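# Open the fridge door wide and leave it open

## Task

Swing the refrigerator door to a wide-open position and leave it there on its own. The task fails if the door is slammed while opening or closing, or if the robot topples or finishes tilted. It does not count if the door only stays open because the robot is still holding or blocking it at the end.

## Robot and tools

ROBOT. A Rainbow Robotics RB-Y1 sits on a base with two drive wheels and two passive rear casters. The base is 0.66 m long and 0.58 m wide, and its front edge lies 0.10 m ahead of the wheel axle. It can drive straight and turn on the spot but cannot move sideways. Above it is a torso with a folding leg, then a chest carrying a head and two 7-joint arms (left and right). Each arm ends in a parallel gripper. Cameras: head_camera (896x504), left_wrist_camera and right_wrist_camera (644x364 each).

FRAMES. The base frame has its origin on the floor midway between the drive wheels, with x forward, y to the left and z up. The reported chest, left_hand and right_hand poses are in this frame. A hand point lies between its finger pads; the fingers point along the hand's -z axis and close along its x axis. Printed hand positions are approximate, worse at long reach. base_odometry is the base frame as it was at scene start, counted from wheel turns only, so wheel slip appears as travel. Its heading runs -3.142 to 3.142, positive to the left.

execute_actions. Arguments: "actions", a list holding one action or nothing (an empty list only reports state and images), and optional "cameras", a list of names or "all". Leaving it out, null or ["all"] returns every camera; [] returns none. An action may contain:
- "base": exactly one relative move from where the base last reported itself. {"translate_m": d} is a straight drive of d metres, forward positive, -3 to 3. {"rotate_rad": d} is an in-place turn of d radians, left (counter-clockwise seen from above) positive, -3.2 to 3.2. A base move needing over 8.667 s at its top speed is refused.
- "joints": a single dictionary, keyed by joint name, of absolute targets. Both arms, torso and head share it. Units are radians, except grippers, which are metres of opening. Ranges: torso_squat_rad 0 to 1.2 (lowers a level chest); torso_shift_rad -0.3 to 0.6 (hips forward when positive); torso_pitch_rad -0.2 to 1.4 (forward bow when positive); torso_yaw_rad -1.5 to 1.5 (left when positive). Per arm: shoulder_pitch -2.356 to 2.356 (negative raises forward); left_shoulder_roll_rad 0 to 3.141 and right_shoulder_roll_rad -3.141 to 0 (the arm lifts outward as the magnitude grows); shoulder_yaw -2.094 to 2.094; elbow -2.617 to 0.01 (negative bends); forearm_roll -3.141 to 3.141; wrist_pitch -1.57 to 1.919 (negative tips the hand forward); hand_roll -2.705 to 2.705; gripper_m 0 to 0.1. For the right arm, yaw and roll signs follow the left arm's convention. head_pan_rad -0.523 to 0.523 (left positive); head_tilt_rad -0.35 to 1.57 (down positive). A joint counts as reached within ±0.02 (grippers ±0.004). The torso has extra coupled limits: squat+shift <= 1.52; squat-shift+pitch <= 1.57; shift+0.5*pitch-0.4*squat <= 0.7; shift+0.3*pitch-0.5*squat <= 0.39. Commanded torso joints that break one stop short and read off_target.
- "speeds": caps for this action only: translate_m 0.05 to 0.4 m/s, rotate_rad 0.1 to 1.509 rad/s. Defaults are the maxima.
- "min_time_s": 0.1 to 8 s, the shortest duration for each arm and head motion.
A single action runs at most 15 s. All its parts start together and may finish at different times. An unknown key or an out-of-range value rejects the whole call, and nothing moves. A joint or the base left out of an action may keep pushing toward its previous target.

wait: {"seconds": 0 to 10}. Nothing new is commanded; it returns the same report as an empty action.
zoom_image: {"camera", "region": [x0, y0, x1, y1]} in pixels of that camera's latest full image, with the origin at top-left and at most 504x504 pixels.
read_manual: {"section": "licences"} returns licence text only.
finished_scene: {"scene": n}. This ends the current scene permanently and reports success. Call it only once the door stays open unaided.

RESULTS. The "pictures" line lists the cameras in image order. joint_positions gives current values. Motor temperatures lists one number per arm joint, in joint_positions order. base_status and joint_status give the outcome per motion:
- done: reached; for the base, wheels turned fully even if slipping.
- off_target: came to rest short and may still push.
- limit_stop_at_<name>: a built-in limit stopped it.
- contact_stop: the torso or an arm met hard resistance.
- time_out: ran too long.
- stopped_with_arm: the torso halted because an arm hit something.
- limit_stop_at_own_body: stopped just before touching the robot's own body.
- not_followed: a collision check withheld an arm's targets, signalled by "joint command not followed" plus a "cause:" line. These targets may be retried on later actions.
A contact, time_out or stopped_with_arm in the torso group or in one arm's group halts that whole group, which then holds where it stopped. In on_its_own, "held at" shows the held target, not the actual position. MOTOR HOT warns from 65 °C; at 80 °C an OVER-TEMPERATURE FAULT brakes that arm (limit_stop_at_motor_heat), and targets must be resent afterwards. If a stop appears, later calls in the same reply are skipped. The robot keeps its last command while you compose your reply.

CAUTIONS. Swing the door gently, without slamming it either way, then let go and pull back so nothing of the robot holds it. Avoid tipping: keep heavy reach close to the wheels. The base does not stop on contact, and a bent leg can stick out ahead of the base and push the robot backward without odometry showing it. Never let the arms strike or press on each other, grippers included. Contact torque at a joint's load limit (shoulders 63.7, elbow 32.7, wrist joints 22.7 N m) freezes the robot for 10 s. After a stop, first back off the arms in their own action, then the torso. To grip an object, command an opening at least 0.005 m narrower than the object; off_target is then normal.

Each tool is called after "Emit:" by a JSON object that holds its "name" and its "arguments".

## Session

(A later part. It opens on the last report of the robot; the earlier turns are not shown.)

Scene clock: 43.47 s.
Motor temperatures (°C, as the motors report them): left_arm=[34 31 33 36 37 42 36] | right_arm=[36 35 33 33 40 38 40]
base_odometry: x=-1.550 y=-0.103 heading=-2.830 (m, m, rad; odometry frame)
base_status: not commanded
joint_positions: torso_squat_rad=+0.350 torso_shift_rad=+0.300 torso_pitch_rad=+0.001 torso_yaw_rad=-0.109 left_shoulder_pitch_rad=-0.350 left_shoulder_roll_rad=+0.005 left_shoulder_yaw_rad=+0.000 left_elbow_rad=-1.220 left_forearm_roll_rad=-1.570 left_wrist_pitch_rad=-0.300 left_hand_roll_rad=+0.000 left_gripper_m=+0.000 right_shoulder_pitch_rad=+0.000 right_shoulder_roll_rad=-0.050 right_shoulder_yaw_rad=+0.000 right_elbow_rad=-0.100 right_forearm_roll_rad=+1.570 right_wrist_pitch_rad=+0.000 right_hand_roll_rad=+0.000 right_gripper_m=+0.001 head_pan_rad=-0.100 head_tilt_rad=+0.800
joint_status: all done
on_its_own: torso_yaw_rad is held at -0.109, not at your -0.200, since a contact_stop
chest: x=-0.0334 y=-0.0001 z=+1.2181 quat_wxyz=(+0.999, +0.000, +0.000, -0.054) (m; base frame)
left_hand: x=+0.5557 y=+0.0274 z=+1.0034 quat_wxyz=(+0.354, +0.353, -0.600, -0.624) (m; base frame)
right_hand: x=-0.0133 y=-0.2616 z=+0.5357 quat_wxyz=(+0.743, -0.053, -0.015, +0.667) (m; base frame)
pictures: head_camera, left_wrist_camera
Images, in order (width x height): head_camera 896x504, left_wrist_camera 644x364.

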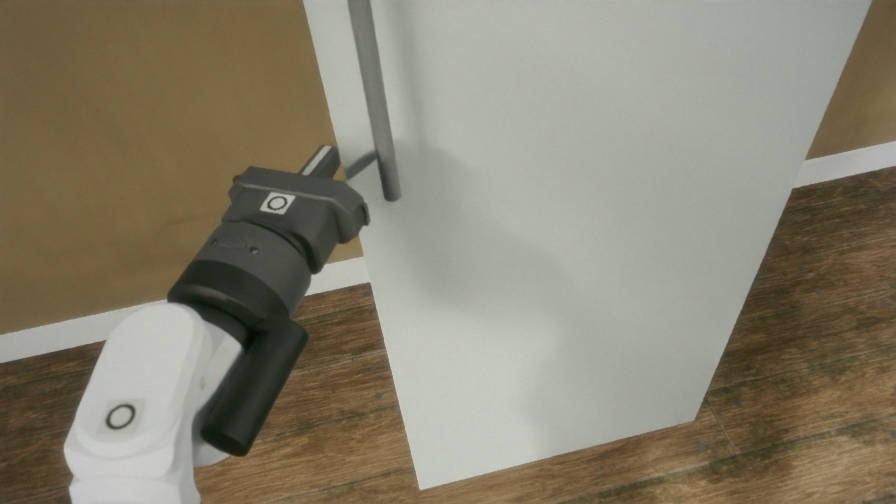

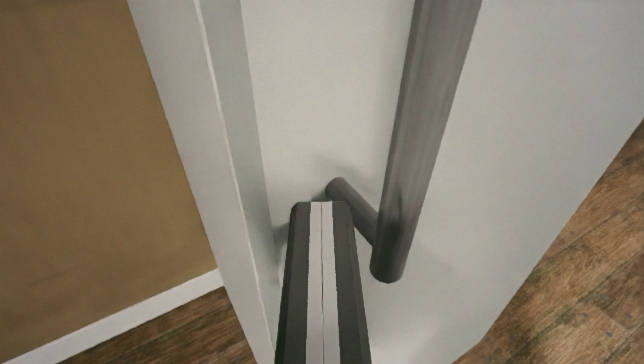

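Emit:
{"name": "execute_actions", "arguments": {"actions": [{"base":{"translate_m":0.275},"joints":{"torso_yaw_rad":0.1,"left_shoulder_yaw_rad":0.8,"left_wrist_pitch_rad":-1.57,"left_shoulder_pitch_rad":0.08,"left_shoulder_roll_rad":0,"left_elbow_rad":-1.65,"left_gripper_m":0.1,"right_shoulder_roll_rad":-0.25,"head_pan_rad":0.1,"head_tilt_rad":1.0},"speeds":{"translate_m":0.2}}], "cameras": ["head_camera"]}}

Emit:
{"name": "execute_actions", "arguments": {"actions": [{"base":{"rotate_rad":0.9},"joints":{"torso_yaw_rad":-0.9}}], "cameras": ["head_camera"]}}

Emit:
{"name": "execute_actions", "arguments": {"actions": [{"joints":{"left_shoulder_yaw_rad":0.22},"min_time_s":1}], "cameras": ["head_camera","left_wrist_camera"]}}

Scene clock: 46.60 s.
Motor temperatures (°C, as the motors report them): left_arm=[34 31 33 36 37 42 36] | right_arm=[36 35 33 33 40 38 40]
base_odometry: x=-1.812 y=-0.188 heading=-2.831 (m, m, rad; odometry frame)
base_status: done
joint_positions: torso_squat_rad=+0.350 torso_shift_rad=+0.300 torso_pitch_rad=+0.001 torso_yaw_rad=+0.100 left_shoulder_pitch_rad=+0.080 left_shoulder_roll_rad=+0.000 left_shoulder_yaw_rad=+0.800 left_elbow_rad=-1.650 left_forearm_roll_rad=-1.570 left_wrist_pitch_rad=-1.570 left_hand_roll_rad=+0.000 left_gripper_m=+0.100 right_shoulder_pitch_rad=+0.000 right_shoulder_roll_rad=-0.250 right_shoulder_yaw_rad=+0.000 right_elbow_rad=-0.100 right_forearm_roll_rad=+1.570 right_wrist_pitch_rad=+0.000 right_hand_roll_rad=+0.000 right_gripper_m=+0.001 head_pan_rad=+0.100 head_tilt_rad=+1.000
joint_status: all done
chest: x=-0.0333 y=-0.0001 z=+1.2181 quat_wxyz=(+0.999, +0.000, +0.000, +0.050) (m; base frame)
left_hand: x=+0.2799 y=+0.3092 z=+0.9850 quat_wxyz=(+0.316, +0.316, -0.611, -0.654) (m; base frame)
right_hand: x=+0.0557 y=-0.4017 z=+0.5583 quat_wxyz=(+0.661, -0.125, +0.047, +0.739) (m; base frame)
pictures: head_camera
Images, in order (width x height): head_camera 896x504.

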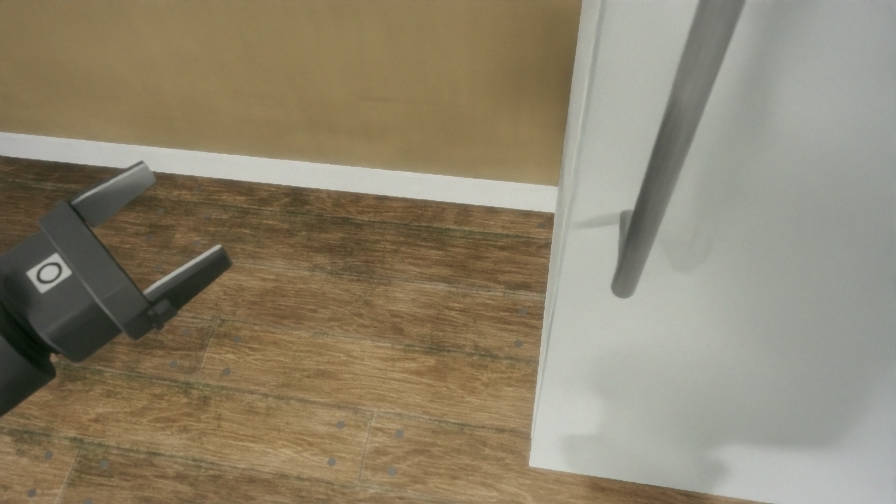

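Scene clock: 49.63 s.
Motor temperatures (°C, as the motors report them): left_arm=[34 31 33 37 37 42 36] | right_arm=[36 35 33 33 40 38 40]
base_odometry: x=-1.812 y=-0.187 heading=-1.932 (m, m, rad; odometry frame)
base_status: done
joint_positions: torso_squat_rad=+0.350 torso_shift_rad=+0.300 torso_pitch_rad=+0.001 torso_yaw_rad=-0.900 left_shoulder_pitch_rad=+0.080 left_shoulder_roll_rad=+0.000 left_shoulder_yaw_rad=+0.800 left_elbow_rad=-1.650 left_forearm_roll_rad=-1.570 left_wrist_pitch_rad=-1.570 left_hand_roll_rad=+0.000 left_gripper_m=+0.100 right_shoulder_pitch_rad=+0.000 right_shoulder_roll_rad=-0.250 right_shoulder_yaw_rad=+0.000 right_elbow_rad=-0.100 right_forearm_roll_rad=+1.570 right_wrist_pitch_rad=+0.000 right_hand_roll_rad=+0.000 right_gripper_m=+0.001 head_pan_rad=+0.100 head_tilt_rad=+1.000
joint_status: all done
chest: x=-0.0333 y=-0.0001 z=+1.2181 quat_wxyz=(+0.900, +0.000, +0.000, -0.435) (m; base frame)
left_hand: x=+0.3959 y=-0.0967 z=+0.9846 quat_wxyz=(-0.036, -0.016, -0.687, -0.725) (m; base frame)
right_hand: x=-0.3239 y=-0.2921 z=+0.5587 quat_wxyz=(+0.934, -0.087, +0.102, +0.332) (m; base frame)
pictures: head_camera
Images, in order (width x height): head_camera 896x504.

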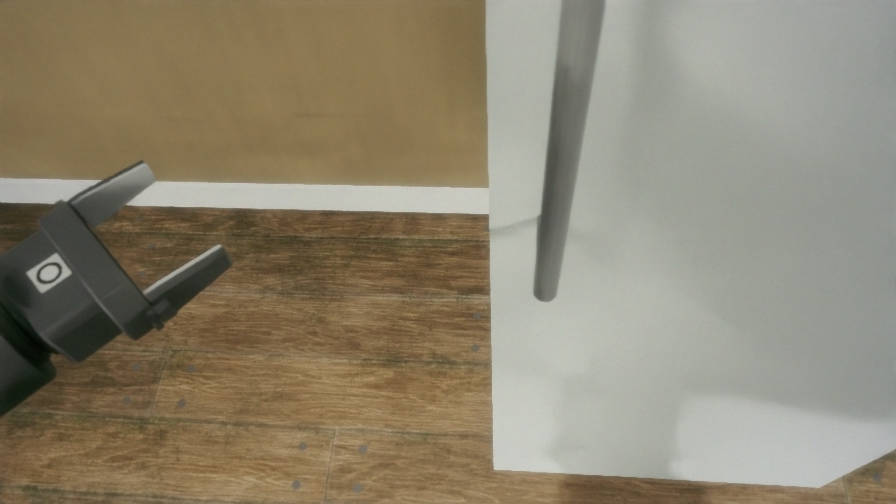

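Scene clock: 50.93 s.
Motor temperatures (°C, as the motors report them): left_arm=[34 31 33 37 37 42 36] | right_arm=[36 35 33 33 40 38 40]
base_odometry: x=-1.812 y=-0.187 heading=-1.932 (m, m, rad; odometry frame)
base_status: not commanded
joint_positions: torso_squat_rad=+0.350 torso_shift_rad=+0.300 torso_pitch_rad=+0.001 torso_yaw_rad=-0.900 left_shoulder_pitch_rad=+0.080 left_shoulder_roll_rad=+0.000 left_shoulder_yaw_rad=+0.220 left_elbow_rad=-1.650 left_forearm_roll_rad=-1.570 left_wrist_pitch_rad=-1.570 left_hand_roll_rad=+0.000 left_gripper_m=+0.100 right_shoulder_pitch_rad=+0.000 right_shoulder_roll_rad=-0.250 right_shoulder_yaw_rad=+0.000 right_elbow_rad=-0.100 right_forearm_roll_rad=+1.570 right_wrist_pitch_rad=+0.000 right_hand_roll_rad=+0.000 right_gripper_m=+0.001 head_pan_rad=+0.100 head_tilt_rad=+1.000
joint_status: all done
chest: x=-0.0333 y=-0.0001 z=+1.2181 quat_wxyz=(+0.900, +0.000, +0.000, -0.435) (m; base frame)
left_hand: x=+0.2142 y=-0.2044 z=+0.9871 quat_wxyz=(-0.230, -0.223, -0.665, -0.675) (m; base frame)
right_hand: x=-0.3239 y=-0.2921 z=+0.5587 quat_wxyz=(+0.934, -0.087, +0.102, +0.332) (m; base frame)
pictures: head_camera, left_wrist_camera
Images, in order (width x height): head_camera 896x504, left_wrist_camera 644x364.

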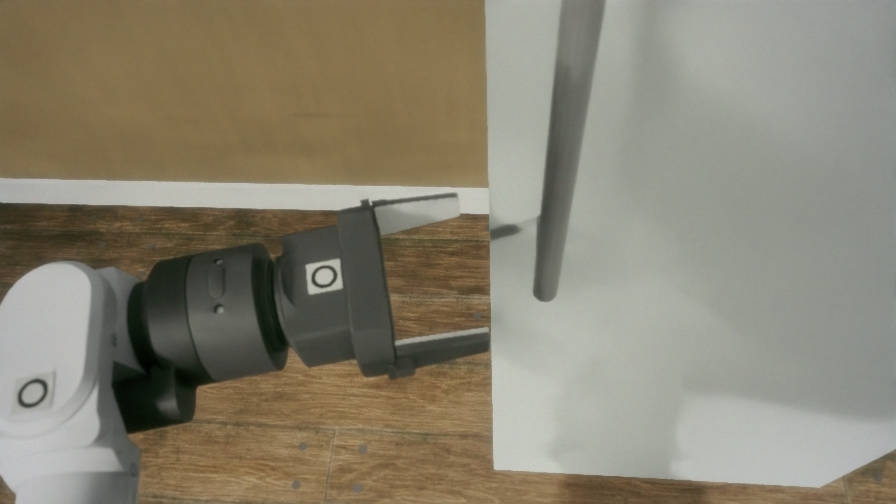

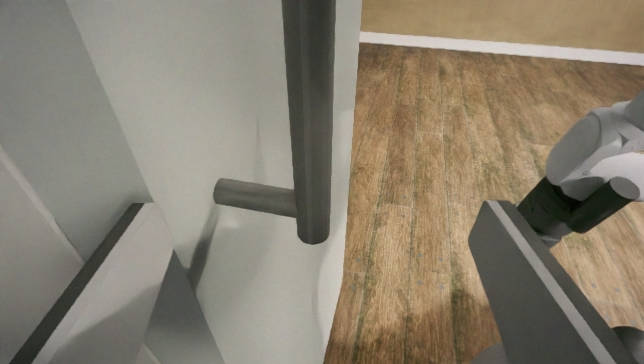

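Emit:
{"name": "execute_actions", "arguments": {"actions": [{"joints":{"left_shoulder_yaw_rad":-0.05,"left_wrist_pitch_rad":-1.43,"left_shoulder_pitch_rad":0,"left_elbow_rad":-1.57},"min_time_s":1}], "cameras": ["head_camera","left_wrist_camera"]}}

Scene clock: 52.33 s.
Motor temperatures (°C, as the motors report them): left_arm=[34 31 33 37 37 42 36] | right_arm=[36 35 33 33 40 38 40]
base_odometry: x=-1.812 y=-0.187 heading=-1.932 (m, m, rad; odometry frame)
base_status: not commanded
joint_positions: torso_squat_rad=+0.350 torso_shift_rad=+0.300 torso_pitch_rad=+0.001 torso_yaw_rad=-0.900 left_shoulder_pitch_rad=+0.000 left_shoulder_roll_rad=+0.000 left_shoulder_yaw_rad=-0.050 left_elbow_rad=-1.570 left_forearm_roll_rad=-1.570 left_wrist_pitch_rad=-1.430 left_hand_roll_rad=+0.000 left_gripper_m=+0.100 right_shoulder_pitch_rad=+0.000 right_shoulder_roll_rad=-0.250 right_shoulder_yaw_rad=+0.000 right_elbow_rad=-0.100 right_forearm_roll_rad=+1.570 right_wrist_pitch_rad=+0.000 right_hand_roll_rad=+0.000 right_gripper_m=+0.001 head_pan_rad=+0.100 head_tilt_rad=+1.000
joint_status: all done
chest: x=-0.0333 y=-0.0001 z=+1.2181 quat_wxyz=(+0.900, +0.000, +0.000, -0.435) (m; base frame)
left_hand: x=+0.1390 y=-0.2557 z=+0.9908 quat_wxyz=(-0.278, -0.279, -0.650, -0.650) (m; base frame)
right_hand: x=-0.3239 y=-0.2921 z=+0.5587 quat_wxyz=(+0.934, -0.087, +0.102, +0.332) (m; base frame)
pictures: head_camera, left_wrist_camera
Images, in order (width x height): head_camera 896x504, left_wrist_camera 644x364.

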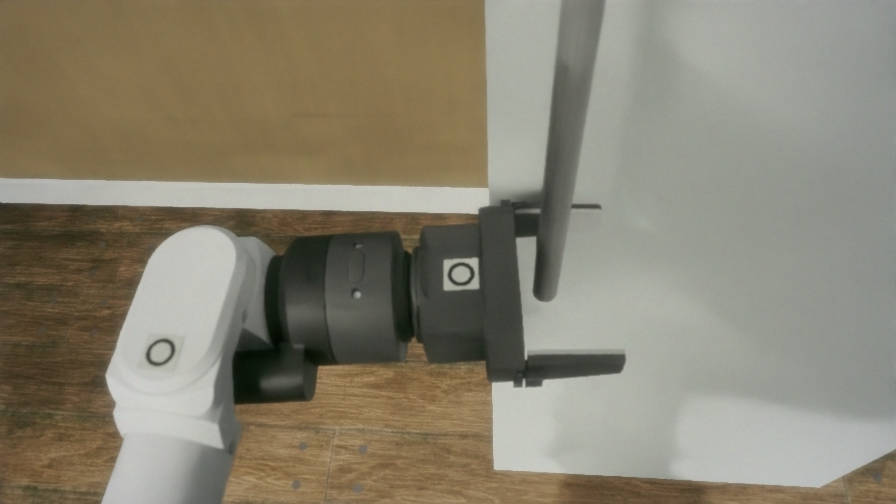

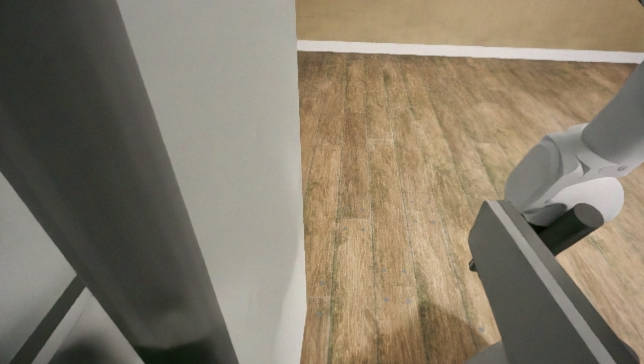

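Emit:
{"name": "execute_actions", "arguments": {"actions": [{"base":{"translate_m":-0.143},"joints":{"left_shoulder_yaw_rad":0.25,"left_wrist_pitch_rad":-1.57},"speeds":{"translate_m":0.1},"min_time_s":1.8}], "cameras": ["head_camera"]}}

Scene clock: 63.57 s.
Motor temperatures (°C, as the motors report them): left_arm=[35 33 35 37 37 43 36] | right_arm=[36 35 33 33 40 38 40]
TORQUE FAULT: left_shoulder_yaw_rad reached its load limit. The robot stopped for 10 seconds, dropped its targets and accepts commands again. The stop added 9.1 s to the call and to motion_time.
base_odometry: x=-1.784 y=-0.113 heading=-1.927 (m, m, rad; odometry frame)
base_status: translate_m torque_fault (by the wheels' count: -0.080 of -0.143)
joint_positions: torso_squat_rad=+0.350 torso_shift_rad=+0.301 torso_pitch_rad=+0.002 torso_yaw_rad=-0.899 left_shoulder_pitch_rad=+0.006 left_shoulder_roll_rad=+0.021 left_shoulder_yaw_rad=+0.000 left_elbow_rad=-1.574 left_forearm_roll_rad=-1.569 left_wrist_pitch_rad=-1.447 left_hand_roll_rad=+0.000 left_gripper_m=+0.100 right_shoulder_pitch_rad=+0.000 right_shoulder_roll_rad=-0.250 right_shoulder_yaw_rad=+0.000 right_elbow_rad=-0.100 right_forearm_roll_rad=+1.570 right_wrist_pitch_rad=+0.000 right_hand_roll_rad=+0.000 right_gripper_m=+0.001 head_pan_rad=+0.100 head_tilt_rad=+1.000
joint_status: left_shoulder_yaw_rad contact_stop_at_left_wrist_pitch_rad (moved +0.049 of +0.300); left_wrist_pitch_rad contact_stop (moved -0.017 of -0.140)
on_its_own: left_shoulder_yaw_rad is held at -0.008, not at your +0.250, since a contact_stop; left_wrist_pitch_rad is held at -1.448, not at your -1.570, since a contact_stop
chest: x=-0.0323 y=+0.0009 z=+1.2179 quat_wxyz=(+0.901, -0.001, +0.001, -0.434) (m; base frame)
left_hand: x=+0.1615 y=-0.2462 z=+0.9857 quat_wxyz=(-0.269, -0.264, -0.649, -0.661) (m; base frame)
right_hand: x=-0.3233 y=-0.2922 z=+0.5593 quat_wxyz=(+0.933, -0.088, +0.102, +0.332) (m; base frame)
pictures: head_camera
Images, in order (width x height): head_camera 896x504.

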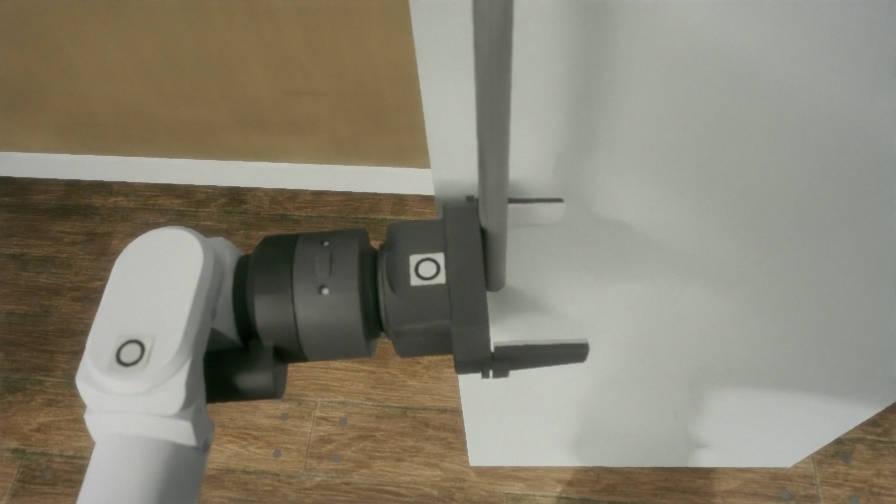

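Emit:
{"name": "execute_actions", "arguments": {"actions": [{"joints":{"left_shoulder_yaw_rad":0.11,"left_wrist_pitch_rad":-1.56,"left_shoulder_roll_rad":0,"left_shoulder_pitch_rad":0},"min_time_s":0.8}], "cameras": ["head_camera","left_wrist_camera"]}}

Scene clock: 64.90 s.
Motor temperatures (°C, as the motors report them): left_arm=[35 33 35 37 37 43 36] | right_arm=[36 35 33 33 40 38 40]
base_odometry: x=-1.784 y=-0.113 heading=-1.928 (m, m, rad; odometry frame)
base_status: not commanded
joint_positions: torso_squat_rad=+0.350 torso_shift_rad=+0.300 torso_pitch_rad=+0.001 torso_yaw_rad=-0.900 left_shoulder_pitch_rad=+0.000 left_shoulder_roll_rad=+0.000 left_shoulder_yaw_rad=+0.110 left_elbow_rad=-1.574 left_forearm_roll_rad=-1.569 left_wrist_pitch_rad=-1.560 left_hand_roll_rad=+0.000 left_gripper_m=+0.100 right_shoulder_pitch_rad=+0.000 right_shoulder_roll_rad=-0.250 right_shoulder_yaw_rad=+0.000 right_elbow_rad=-0.100 right_forearm_roll_rad=+1.570 right_wrist_pitch_rad=+0.000 right_hand_roll_rad=+0.000 right_gripper_m=+0.001 head_pan_rad=+0.100 head_tilt_rad=+1.000
joint_status: all done
chest: x=-0.0333 y=-0.0001 z=+1.2181 quat_wxyz=(+0.900, +0.000, +0.001, -0.435) (m; base frame)
left_hand: x=+0.1789 y=-0.2312 z=+0.9919 quat_wxyz=(-0.269, -0.268, -0.655, -0.653) (m; base frame)
right_hand: x=-0.3238 y=-0.2921 z=+0.5587 quat_wxyz=(+0.934, -0.087, +0.102, +0.332) (m; base frame)
pictures: head_camera, left_wrist_camera
Images, in order (width x height): head_camera 896x504, left_wrist_camera 644x364.

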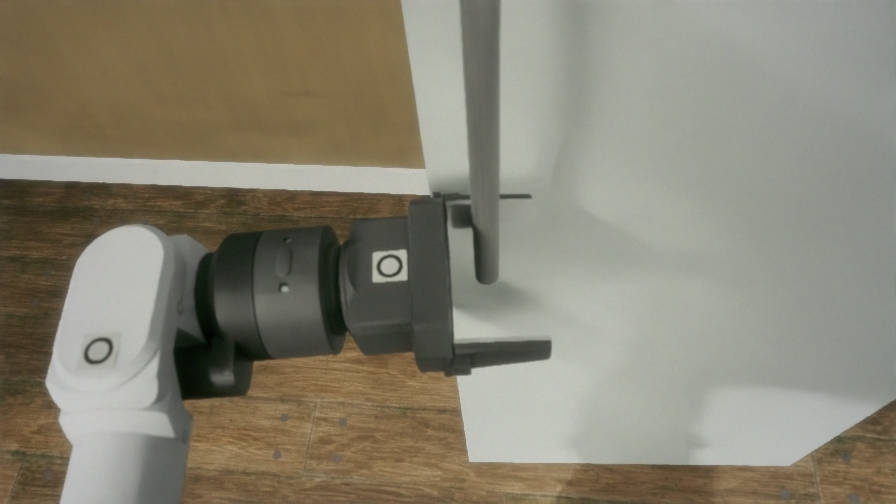

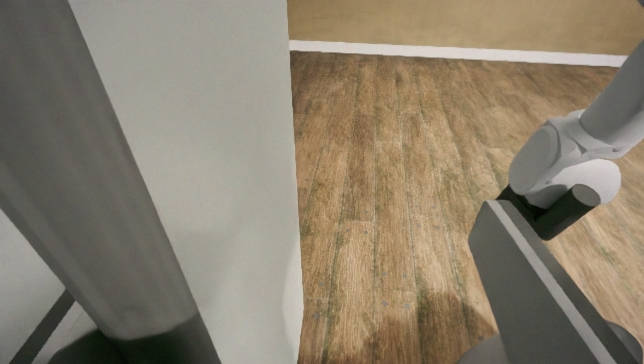

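Emit:
{"name": "execute_actions", "arguments": {"actions": [{"base":{"translate_m":-0.09},"joints":{"left_shoulder_yaw_rad":0.29},"speeds":{"translate_m":0.07},"min_time_s":1.4}], "cameras": ["head_camera"]}}

Scene clock: 67.17 s.
Motor temperatures (°C, as the motors report them): left_arm=[35 33 35 37 37 42 36] | right_arm=[36 35 33 33 40 38 40]
base_odometry: x=-1.752 y=-0.029 heading=-1.927 (m, m, rad; odometry frame)
base_status: done
joint_positions: torso_squat_rad=+0.350 torso_shift_rad=+0.300 torso_pitch_rad=+0.001 torso_yaw_rad=-0.900 left_shoulder_pitch_rad=+0.000 left_shoulder_roll_rad=+0.000 left_shoulder_yaw_rad=+0.290 left_elbow_rad=-1.574 left_forearm_roll_rad=-1.569 left_wrist_pitch_rad=-1.560 left_hand_roll_rad=+0.000 left_gripper_m=+0.100 right_shoulder_pitch_rad=+0.000 right_shoulder_roll_rad=-0.250 right_shoulder_yaw_rad=+0.000 right_elbow_rad=-0.100 right_forearm_roll_rad=+1.570 right_wrist_pitch_rad=+0.000 right_hand_roll_rad=+0.000 right_gripper_m=+0.001 head_pan_rad=+0.100 head_tilt_rad=+1.000
joint_status: all done
chest: x=-0.0334 y=-0.0001 z=+1.2181 quat_wxyz=(+0.900, +0.000, +0.000, -0.435) (m; base frame)
left_hand: x=+0.2441 y=-0.2182 z=+0.9921 quat_wxyz=(-0.210, -0.208, -0.676, -0.675) (m; base frame)
right_hand: x=-0.3238 y=-0.2921 z=+0.5586 quat_wxyz=(+0.934, -0.088, +0.101, +0.332) (m; base frame)
pictures: head_camera
Images, in order (width x height): head_camera 896x504.

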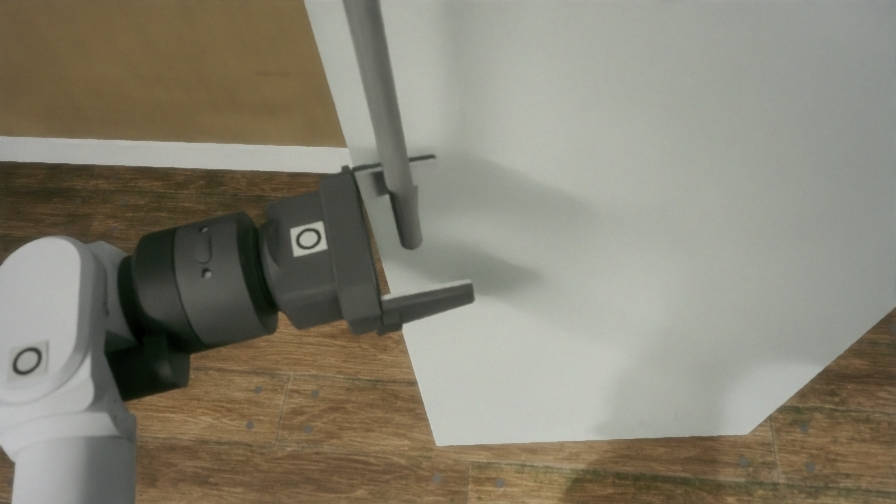

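Emit:
{"name": "execute_actions", "arguments": {"actions": [{"base":{"translate_m":-0.13},"joints":{"left_shoulder_yaw_rad":0.5,"head_pan_rad":0.4,"head_tilt_rad":0.9},"speeds":{"translate_m":0.1},"min_time_s":1.4}], "cameras": ["head_camera"]}}

Scene clock: 69.13 s.
Motor temperatures (°C, as the motors report them): left_arm=[35 33 35 37 37 42 36] | right_arm=[36 35 33 33 40 38 40]
base_odometry: x=-1.707 y=+0.093 heading=-1.925 (m, m, rad; odometry frame)
base_status: done
joint_positions: torso_squat_rad=+0.350 torso_shift_rad=+0.300 torso_pitch_rad=+0.000 torso_yaw_rad=-0.900 left_shoulder_pitch_rad=+0.000 left_shoulder_roll_rad=+0.000 left_shoulder_yaw_rad=+0.500 left_elbow_rad=-1.574 left_forearm_roll_rad=-1.569 left_wrist_pitch_rad=-1.560 left_hand_roll_rad=+0.000 left_gripper_m=+0.100 right_shoulder_pitch_rad=+0.000 right_shoulder_roll_rad=-0.250 right_shoulder_yaw_rad=+0.000 right_elbow_rad=-0.100 right_forearm_roll_rad=+1.570 right_wrist_pitch_rad=+0.000 right_hand_roll_rad=+0.000 right_gripper_m=+0.001 head_pan_rad=+0.400 head_tilt_rad=+0.900
joint_status: all done
chest: x=-0.0335 y=-0.0001 z=+1.2181 quat_wxyz=(+0.900, +0.000, +0.000, -0.435) (m; base frame)
left_hand: x=+0.3157 y=-0.1884 z=+0.9921 quat_wxyz=(-0.138, -0.136, -0.694, -0.693) (m; base frame)
right_hand: x=-0.3238 y=-0.2920 z=+0.5586 quat_wxyz=(+0.934, -0.088, +0.101, +0.332) (m; base frame)
pictures: head_camera
Images, in order (width x height): head_camera 896x504.

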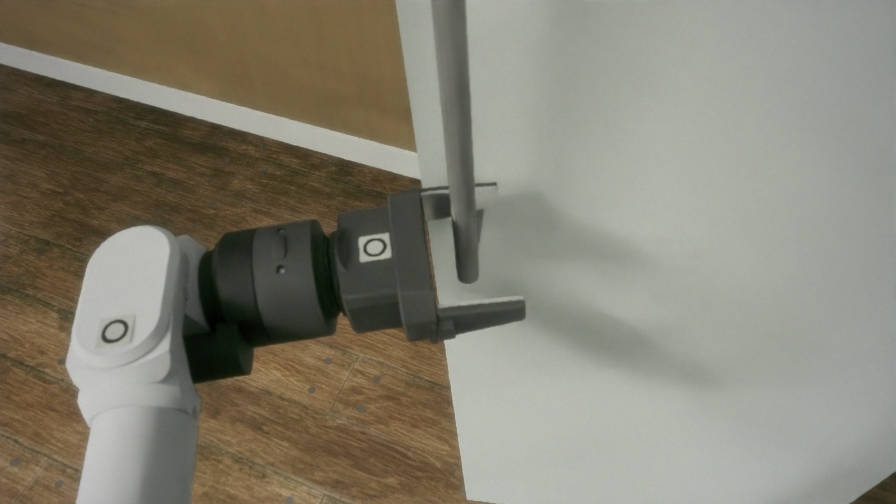

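Emit:
{"name": "execute_actions", "arguments": {"actions": [{"base":{"translate_m":-0.18},"joints":{"left_shoulder_yaw_rad":0.69,"head_pan_rad":0.5},"speeds":{"translate_m":0.13},"min_time_s":1.4}], "cameras": ["head_camera"]}}

Scene clock: 71.77 s.
Motor temperatures (°C, as the motors report them): left_arm=[35 33 35 37 37 42 36] | right_arm=[36 35 33 33 40 38 40]
base_odometry: x=-1.645 y=+0.262 heading=-1.924 (m, m, rad; odometry frame)
base_status: done
joint_positions: torso_squat_rad=+0.350 torso_shift_rad=+0.300 torso_pitch_rad=+0.001 torso_yaw_rad=-0.900 left_shoulder_pitch_rad=+0.000 left_shoulder_roll_rad=+0.000 left_shoulder_yaw_rad=+0.690 left_elbow_rad=-1.574 left_forearm_roll_rad=-1.569 left_wrist_pitch_rad=-1.560 left_hand_roll_rad=+0.000 left_gripper_m=+0.100 right_shoulder_pitch_rad=+0.000 right_shoulder_roll_rad=-0.250 right_shoulder_yaw_rad=+0.000 right_elbow_rad=-0.100 right_forearm_roll_rad=+1.570 right_wrist_pitch_rad=+0.000 right_hand_roll_rad=+0.000 right_gripper_m=+0.001 head_pan_rad=+0.500 head_tilt_rad=+0.900
joint_status: all done
chest: x=-0.0334 y=-0.0001 z=+1.2181 quat_wxyz=(+0.900, +0.000, +0.000, -0.435) (m; base frame)
left_hand: x=+0.3740 y=-0.1491 z=+0.9921 quat_wxyz=(-0.071, -0.069, -0.704, -0.703) (m; base frame)
right_hand: x=-0.3237 y=-0.2920 z=+0.5586 quat_wxyz=(+0.934, -0.088, +0.101, +0.332) (m; base frame)
pictures: head_camera
Images, in order (width x height): head_camera 896x504.

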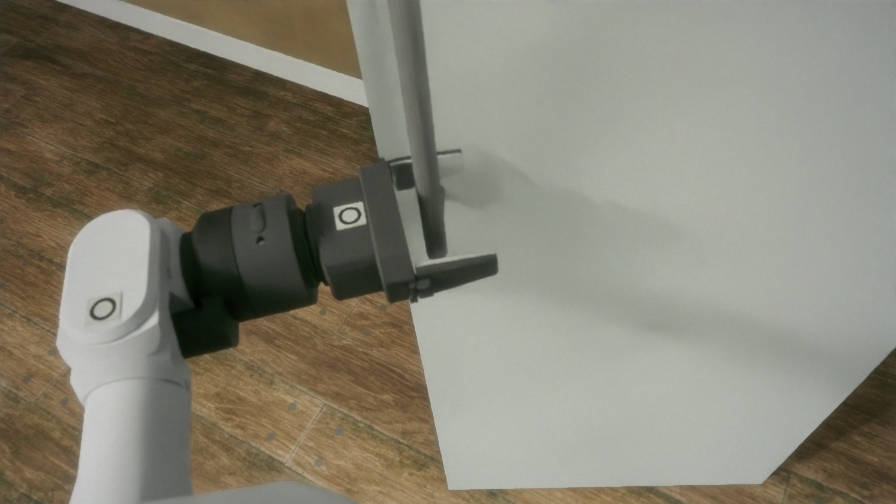

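Emit:
{"name": "execute_actions", "arguments": {"actions": [{"base":{"translate_m":-0.19},"joints":{"left_shoulder_yaw_rad":0.74},"speeds":{"translate_m":0.13},"min_time_s":1.0}], "cameras": ["head_camera"]}}

Scene clock: 74.77 s.
Motor temperatures (°C, as the motors report them): left_arm=[35 33 35 37 37 42 36] | right_arm=[36 35 33 33 40 38 40]
base_odometry: x=-1.579 y=+0.440 heading=-1.923 (m, m, rad; odometry frame)
base_status: done
joint_positions: torso_squat_rad=+0.350 torso_shift_rad=+0.300 torso_pitch_rad=+0.001 torso_yaw_rad=-0.900 left_shoulder_pitch_rad=+0.000 left_shoulder_roll_rad=+0.000 left_shoulder_yaw_rad=+0.740 left_elbow_rad=-1.574 left_forearm_roll_rad=-1.569 left_wrist_pitch_rad=-1.560 left_hand_roll_rad=+0.000 left_gripper_m=+0.100 right_shoulder_pitch_rad=+0.000 right_shoulder_roll_rad=-0.250 right_shoulder_yaw_rad=+0.000 right_elbow_rad=-0.100 right_forearm_roll_rad=+1.570 right_wrist_pitch_rad=+0.000 right_hand_roll_rad=+0.000 right_gripper_m=+0.001 head_pan_rad=+0.500 head_tilt_rad=+0.900
joint_status: all done
chest: x=-0.0334 y=-0.0001 z=+1.2181 quat_wxyz=(+0.900, +0.000, +0.000, -0.435) (m; base frame)
left_hand: x=+0.3879 y=-0.1371 z=+0.9921 quat_wxyz=(-0.054, -0.052, -0.706, -0.705) (m; base frame)
right_hand: x=-0.3237 y=-0.2920 z=+0.5586 quat_wxyz=(+0.934, -0.087, +0.101, +0.332) (m; base frame)
pictures: head_camera
Images, in order (width x height): head_camera 896x504.

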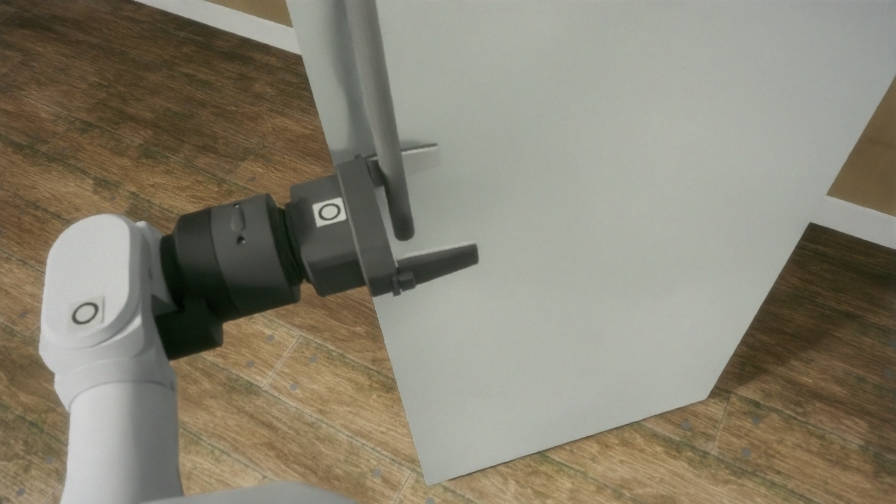

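Emit:
{"name": "execute_actions", "arguments": {"actions": [{"base":{"translate_m":-0.21},"joints":{"left_shoulder_yaw_rad":0.63,"left_wrist_pitch_rad":-1.16},"speeds":{"translate_m":0.13},"min_time_s":2.1}], "cameras": ["head_camera"]}}

Scene clock: 77.23 s.
Motor temperatures (°C, as the motors report them): left_arm=[35 33 34 37 37 42 36] | right_arm=[36 35 33 33 40 38 40]
base_odometry: x=-1.507 y=+0.638 heading=-1.922 (m, m, rad; odometry frame)
base_status: done
joint_positions: torso_squat_rad=+0.350 torso_shift_rad=+0.300 torso_pitch_rad=+0.000 torso_yaw_rad=-0.900 left_shoulder_pitch_rad=+0.000 left_shoulder_roll_rad=+0.000 left_shoulder_yaw_rad=+0.630 left_elbow_rad=-1.574 left_forearm_roll_rad=-1.569 left_wrist_pitch_rad=-1.160 left_hand_roll_rad=+0.000 left_gripper_m=+0.100 right_shoulder_pitch_rad=+0.000 right_shoulder_roll_rad=-0.250 right_shoulder_yaw_rad=+0.000 right_elbow_rad=-0.100 right_forearm_roll_rad=+1.570 right_wrist_pitch_rad=+0.000 right_hand_roll_rad=+0.000 right_gripper_m=+0.001 head_pan_rad=+0.500 head_tilt_rad=+0.900
joint_status: all done
chest: x=-0.0335 y=-0.0001 z=+1.2181 quat_wxyz=(+0.900, +0.000, +0.000, -0.435) (m; base frame)
left_hand: x=+0.4477 y=-0.1681 z=+0.9923 quat_wxyz=(+0.049, +0.050, -0.706, -0.705) (m; base frame)
right_hand: x=-0.3237 y=-0.2920 z=+0.5586 quat_wxyz=(+0.934, -0.088, +0.101, +0.332) (m; base frame)
pictures: head_camera
Images, in order (width x height): head_camera 896x504.

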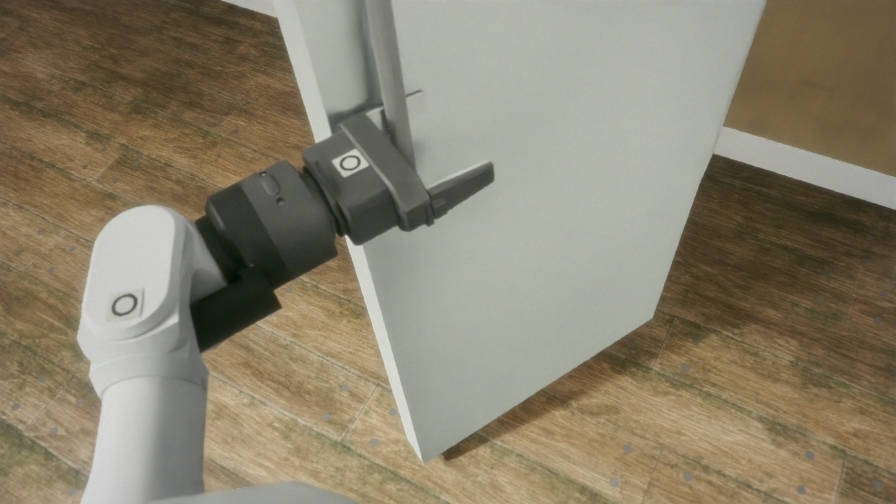

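Emit:
{"name": "execute_actions", "arguments": {"actions": [{"base":{"translate_m":-0.15},"joints":{"left_shoulder_yaw_rad":0.23,"left_wrist_pitch_rad":-0.48,"head_tilt_rad":0.75},"speeds":{"translate_m":0.1},"min_time_s":2.0}], "cameras": ["head_camera","left_wrist_camera"]}}

Scene clock: 80.27 s.
Motor temperatures (°C, as the motors report them): left_arm=[35 33 34 37 37 42 36] | right_arm=[36 35 33 33 40 38 40]
base_odometry: x=-1.455 y=+0.778 heading=-1.921 (m, m, rad; odometry frame)
base_status: done
joint_positions: torso_squat_rad=+0.350 torso_shift_rad=+0.300 torso_pitch_rad=+0.001 torso_yaw_rad=-0.900 left_shoulder_pitch_rad=+0.000 left_shoulder_roll_rad=+0.000 left_shoulder_yaw_rad=+0.230 left_elbow_rad=-1.574 left_forearm_roll_rad=-1.569 left_wrist_pitch_rad=-0.480 left_hand_roll_rad=+0.000 left_gripper_m=+0.100 right_shoulder_pitch_rad=+0.000 right_shoulder_roll_rad=-0.250 right_shoulder_yaw_rad=+0.000 right_elbow_rad=-0.100 right_forearm_roll_rad=+1.570 right_wrist_pitch_rad=+0.000 right_hand_roll_rad=+0.000 right_gripper_m=+0.001 head_pan_rad=+0.500 head_tilt_rad=+0.750
joint_status: all done
chest: x=-0.0334 y=-0.0001 z=+1.2181 quat_wxyz=(+0.900, +0.000, +0.000, -0.435) (m; base frame)
left_hand: x=+0.4580 y=-0.2520 z=+0.9923 quat_wxyz=(+0.147, +0.148, -0.692, -0.691) (m; base frame)
right_hand: x=-0.3237 y=-0.2920 z=+0.5586 quat_wxyz=(+0.934, -0.087, +0.101, +0.332) (m; base frame)
pictures: head_camera, left_wrist_camera
Images, in order (width x height): head_camera 896x504, left_wrist_camera 644x364.

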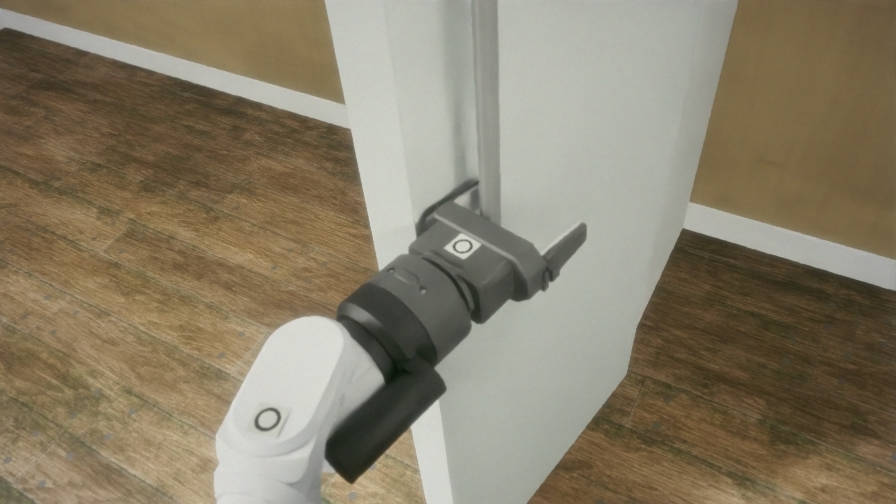

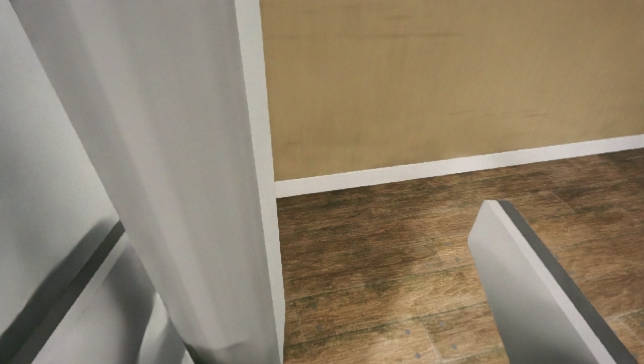

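Emit:
{"name": "execute_actions", "arguments": {"actions": [{"joints":{"left_shoulder_yaw_rad":-0.33,"left_wrist_pitch_rad":0.33,"left_shoulder_pitch_rad":-0.15,"left_elbow_rad":-1.42,"head_pan_rad":0.2},"min_time_s":1.8}], "cameras": ["head_camera","left_wrist_camera"]}}

Scene clock: 82.47 s.
Motor temperatures (°C, as the motors report them): left_arm=[35 33 34 37 37 42 36] | right_arm=[36 35 33 33 40 38 40]
base_odometry: x=-1.455 y=+0.779 heading=-1.921 (m, m, rad; odometry frame)
base_status: not commanded
joint_positions: torso_squat_rad=+0.350 torso_shift_rad=+0.300 torso_pitch_rad=+0.000 torso_yaw_rad=-0.899 left_shoulder_pitch_rad=-0.029 left_shoulder_roll_rad=+0.000 left_shoulder_yaw_rad=+0.110 left_elbow_rad=-1.528 left_forearm_roll_rad=-1.569 left_wrist_pitch_rad=-0.277 left_hand_roll_rad=+0.000 left_gripper_m=+0.100 right_shoulder_pitch_rad=+0.000 right_shoulder_roll_rad=-0.250 right_shoulder_yaw_rad=+0.000 right_elbow_rad=-0.100 right_forearm_roll_rad=+1.570 right_wrist_pitch_rad=+0.000 right_hand_roll_rad=+0.000 right_gripper_m=+0.001 head_pan_rad=+0.200 head_tilt_rad=+0.750
joint_status: left_shoulder_pitch_rad contact_stop (moved -0.029 of -0.150); left_shoulder_yaw_rad contact_stop_at_left_shoulder_pitch_rad (moved -0.120 of -0.560); left_elbow_rad contact_stop_at_left_shoulder_pitch_rad (moved +0.046 of +0.154); left_wrist_pitch_rad contact_stop_at_left_shoulder_pitch_rad (moved +0.203 of +0.810); the others done
on_its_own: left_shoulder_pitch_rad is held at -0.033, not at your -0.150, since a contact_stop; left_shoulder_yaw_rad is held at +0.109, not at your -0.330, since a contact_stop; left_elbow_rad is held at -1.528, not at your -1.420, since a contact_stop; left_wrist_pitch_rad is held at -0.276, not at your +0.330, since a contact_stop
chest: x=-0.0341 y=+0.0006 z=+1.2182 quat_wxyz=(+0.901, +0.000, +0.000, -0.435) (m; base frame)
left_hand: x=+0.4518 y=-0.2771 z=+0.9851 quat_wxyz=(+0.177, +0.169, -0.682, -0.690) (m; base frame)
right_hand: x=-0.3237 y=-0.2920 z=+0.5586 quat_wxyz=(+0.934, -0.088, +0.101, +0.332) (m; base frame)
pictures: head_camera, left_wrist_camera
Images, in order (width x height): head_camera 896x504, left_wrist_camera 644x364.

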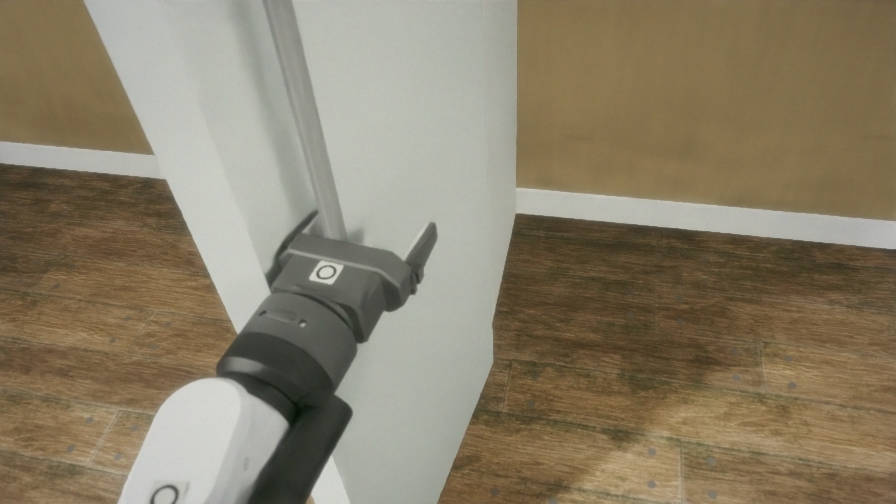

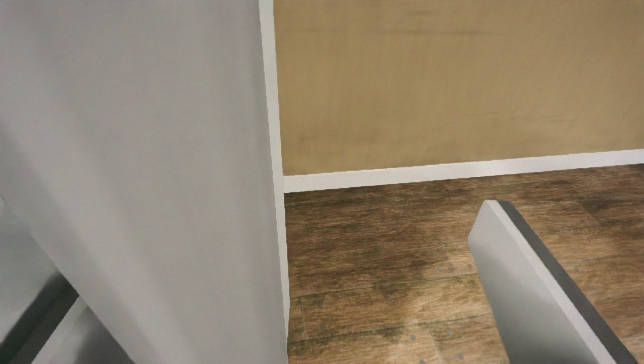

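Palm hit the bar; go without the extension.

Emit:
{"name": "execute_actions", "arguments": {"actions": [{"joints":{"left_shoulder_pitch_rad":0.02,"left_elbow_rad":-1.59}}], "cameras": []}}

Emit:
{"name": "execute_actions", "arguments": {"actions": [{"joints":{"left_shoulder_yaw_rad":-0.33,"left_wrist_pitch_rad":0.25,"left_shoulder_pitch_rad":0,"left_elbow_rad":-1.57},"min_time_s":1.5}], "cameras": ["head_camera","left_wrist_camera"]}}

Scene clock: 83.87 s.
Motor temperatures (°C, as the motors report them): left_arm=[35 33 34 37 37 42 36] | right_arm=[36 35 33 33 40 38 40]
base_odometry: x=-1.455 y=+0.778 heading=-1.921 (m, m, rad; odometry frame)
base_status: not commanded
joint_positions: torso_squat_rad=+0.350 torso_shift_rad=+0.300 torso_pitch_rad=+0.000 torso_yaw_rad=-0.900 left_shoulder_pitch_rad=+0.020 left_shoulder_roll_rad=+0.000 left_shoulder_yaw_rad=+0.109 left_elbow_rad=-1.590 left_forearm_roll_rad=-1.569 left_wrist_pitch_rad=-0.276 left_hand_roll_rad=+0.000 left_gripper_m=+0.100 right_shoulder_pitch_rad=+0.000 right_shoulder_roll_rad=-0.250 right_shoulder_yaw_rad=+0.000 right_elbow_rad=-0.100 right_forearm_roll_rad=+1.570 right_wrist_pitch_rad=+0.000 right_hand_roll_rad=+0.000 right_gripper_m=+0.001 head_pan_rad=+0.200 head_tilt_rad=+0.750
joint_status: all done
on_its_own: left_shoulder_yaw_rad is held at +0.109, not at your -0.330, since a contact_stop; left_wrist_pitch_rad is held at -0.276, not at your +0.330, since a contact_stop
chest: x=-0.0334 y=-0.0001 z=+1.2181 quat_wxyz=(+0.900, +0.000, +0.000, -0.435) (m; base frame)
left_hand: x=+0.4515 y=-0.2629 z=+0.9904 quat_wxyz=(+0.178, +0.179, -0.684, -0.684) (m; base frame)
right_hand: x=-0.3237 y=-0.2920 z=+0.5586 quat_wxyz=(+0.934, -0.087, +0.101, +0.332) (m; base frame)
pictures: none
No camera images: the call's "cameras" was empty. Leave "cameras" out to get every camera's image.

Scene clock: 85.83 s.
Motor temperatures (°C, as the motors report them): left_arm=[35 32 34 37 37 42 36] | right_arm=[36 35 33 33 40 38 40]
base_odometry: x=-1.455 y=+0.778 heading=-1.921 (m, m, rad; odometry frame)
base_status: not commanded
joint_positions: torso_squat_rad=+0.350 torso_shift_rad=+0.300 torso_pitch_rad=+0.001 torso_yaw_rad=-0.900 left_shoulder_pitch_rad=+0.000 left_shoulder_roll_rad=+0.000 left_shoulder_yaw_rad=-0.330 left_elbow_rad=-1.570 left_forearm_roll_rad=-1.569 left_wrist_pitch_rad=+0.250 left_hand_roll_rad=+0.000 left_gripper_m=+0.100 right_shoulder_pitch_rad=+0.000 right_shoulder_roll_rad=-0.250 right_shoulder_yaw_rad=+0.000 right_elbow_rad=-0.100 right_forearm_roll_rad=+1.570 right_wrist_pitch_rad=+0.000 right_hand_roll_rad=+0.000 right_gripper_m=+0.001 head_pan_rad=+0.200 head_tilt_rad=+0.750
joint_status: all done
chest: x=-0.0334 y=-0.0001 z=+1.2181 quat_wxyz=(+0.900, +0.000, +0.000, -0.435) (m; base frame)
left_hand: x=+0.3635 y=-0.3249 z=+0.9902 quat_wxyz=(+0.207, +0.206, -0.676, -0.677) (m; base frame)
right_hand: x=-0.3237 y=-0.2920 z=+0.5586 quat_wxyz=(+0.934, -0.087, +0.101, +0.332) (m; base frame)
pictures: head_camera, left_wrist_camera
Images, in order (width x height): head_camera 896x504, left_wrist_camera 644x364.

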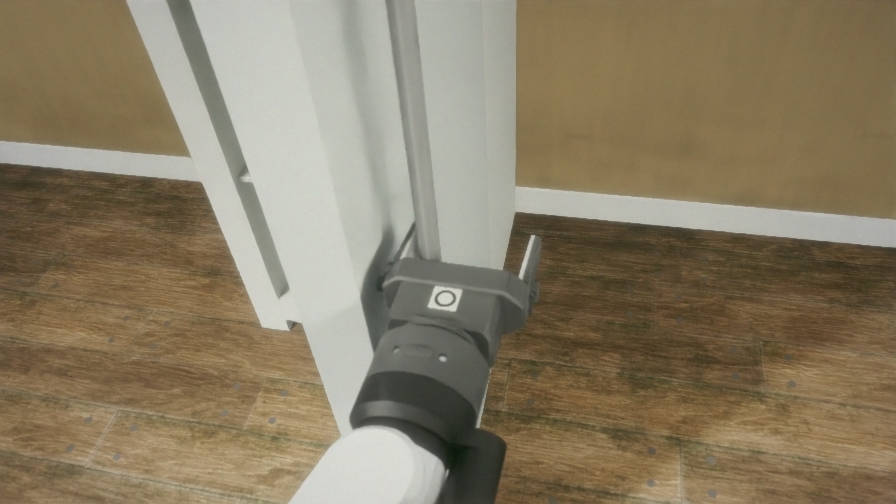

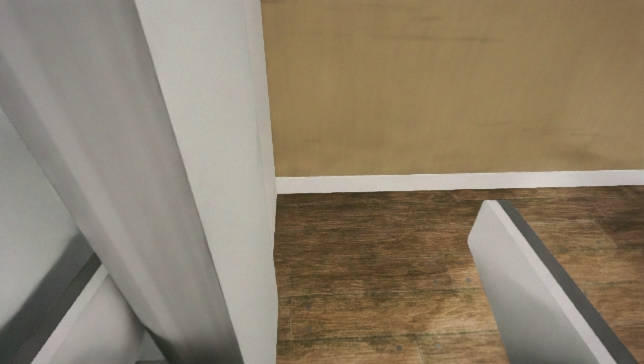

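Door is past 90°. Back off along the heading, which pulls it a bit more and slides the finger out.

Emit:
{"name": "execute_actions", "arguments": {"actions": [{"base":{"translate_m":-0.15},"speeds":{"translate_m":0.12}}], "cameras": ["head_camera"]}}

Emit:
{"name": "wait", "arguments": {"seconds": 3}}

Scene clock: 96.37 s.
Motor temperatures (°C, as the motors report them): left_arm=[35 33 37 37 37 53 36] | right_arm=[36 35 33 33 40 38 40]
TORQUE FAULT: left_wrist_pitch_rad reached its load limit. The robot stopped for 10 seconds, dropped its targets and accepts commands again. The stop added 8.6 s to the call and to motion_time.
base_odometry: x=-1.442 y=+0.814 heading=-1.918 (m, m, rad; odometry frame)
base_status: translate_m torque_fault (by the wheels' count: -0.038 of -0.150)
joint_positions: torso_squat_rad=+0.350 torso_shift_rad=+0.301 torso_pitch_rad=+0.002 torso_yaw_rad=-0.899 left_shoulder_pitch_rad=+0.001 left_shoulder_roll_rad=+0.010 left_shoulder_yaw_rad=-0.311 left_elbow_rad=-1.572 left_forearm_roll_rad=-1.569 left_wrist_pitch_rad=+0.263 left_hand_roll_rad=-0.001 left_gripper_m=+0.100 right_shoulder_pitch_rad=+0.000 right_shoulder_roll_rad=-0.250 right_shoulder_yaw_rad=+0.000 right_elbow_rad=-0.100 right_forearm_roll_rad=+1.570 right_wrist_pitch_rad=+0.000 right_hand_roll_rad=+0.000 right_gripper_m=+0.001 head_pan_rad=+0.200 head_tilt_rad=+0.750
joint_status: not commanded
chest: x=-0.0325 y=+0.0004 z=+1.2180 quat_wxyz=(+0.901, +0.000, +0.001, -0.434) (m; base frame)
left_hand: x=+0.3777 y=-0.3162 z=+0.9893 quat_wxyz=(+0.215, +0.219, -0.671, -0.674) (m; base frame)
right_hand: x=-0.3233 y=-0.2923 z=+0.5590 quat_wxyz=(+0.934, -0.088, +0.102, +0.332) (m; base frame)
pictures: head_camera
Images, in order (width x height): head_camera 896x504.

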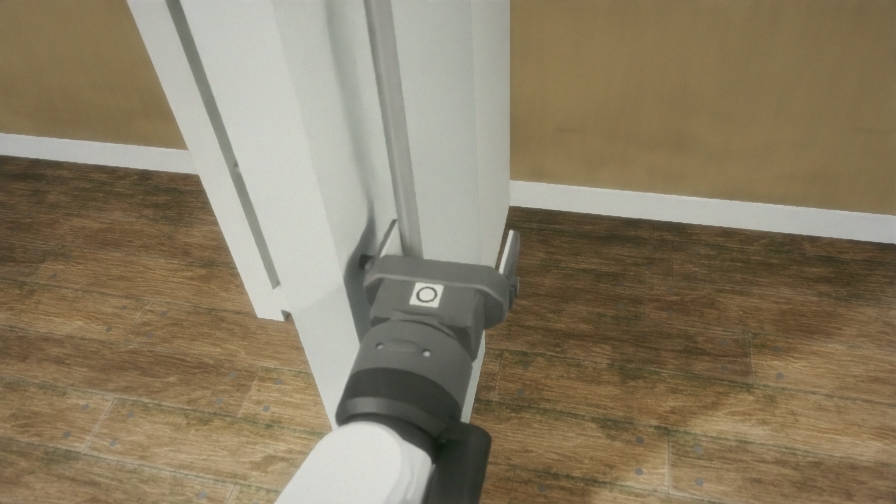

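not run: a stop came earlier in this reply.


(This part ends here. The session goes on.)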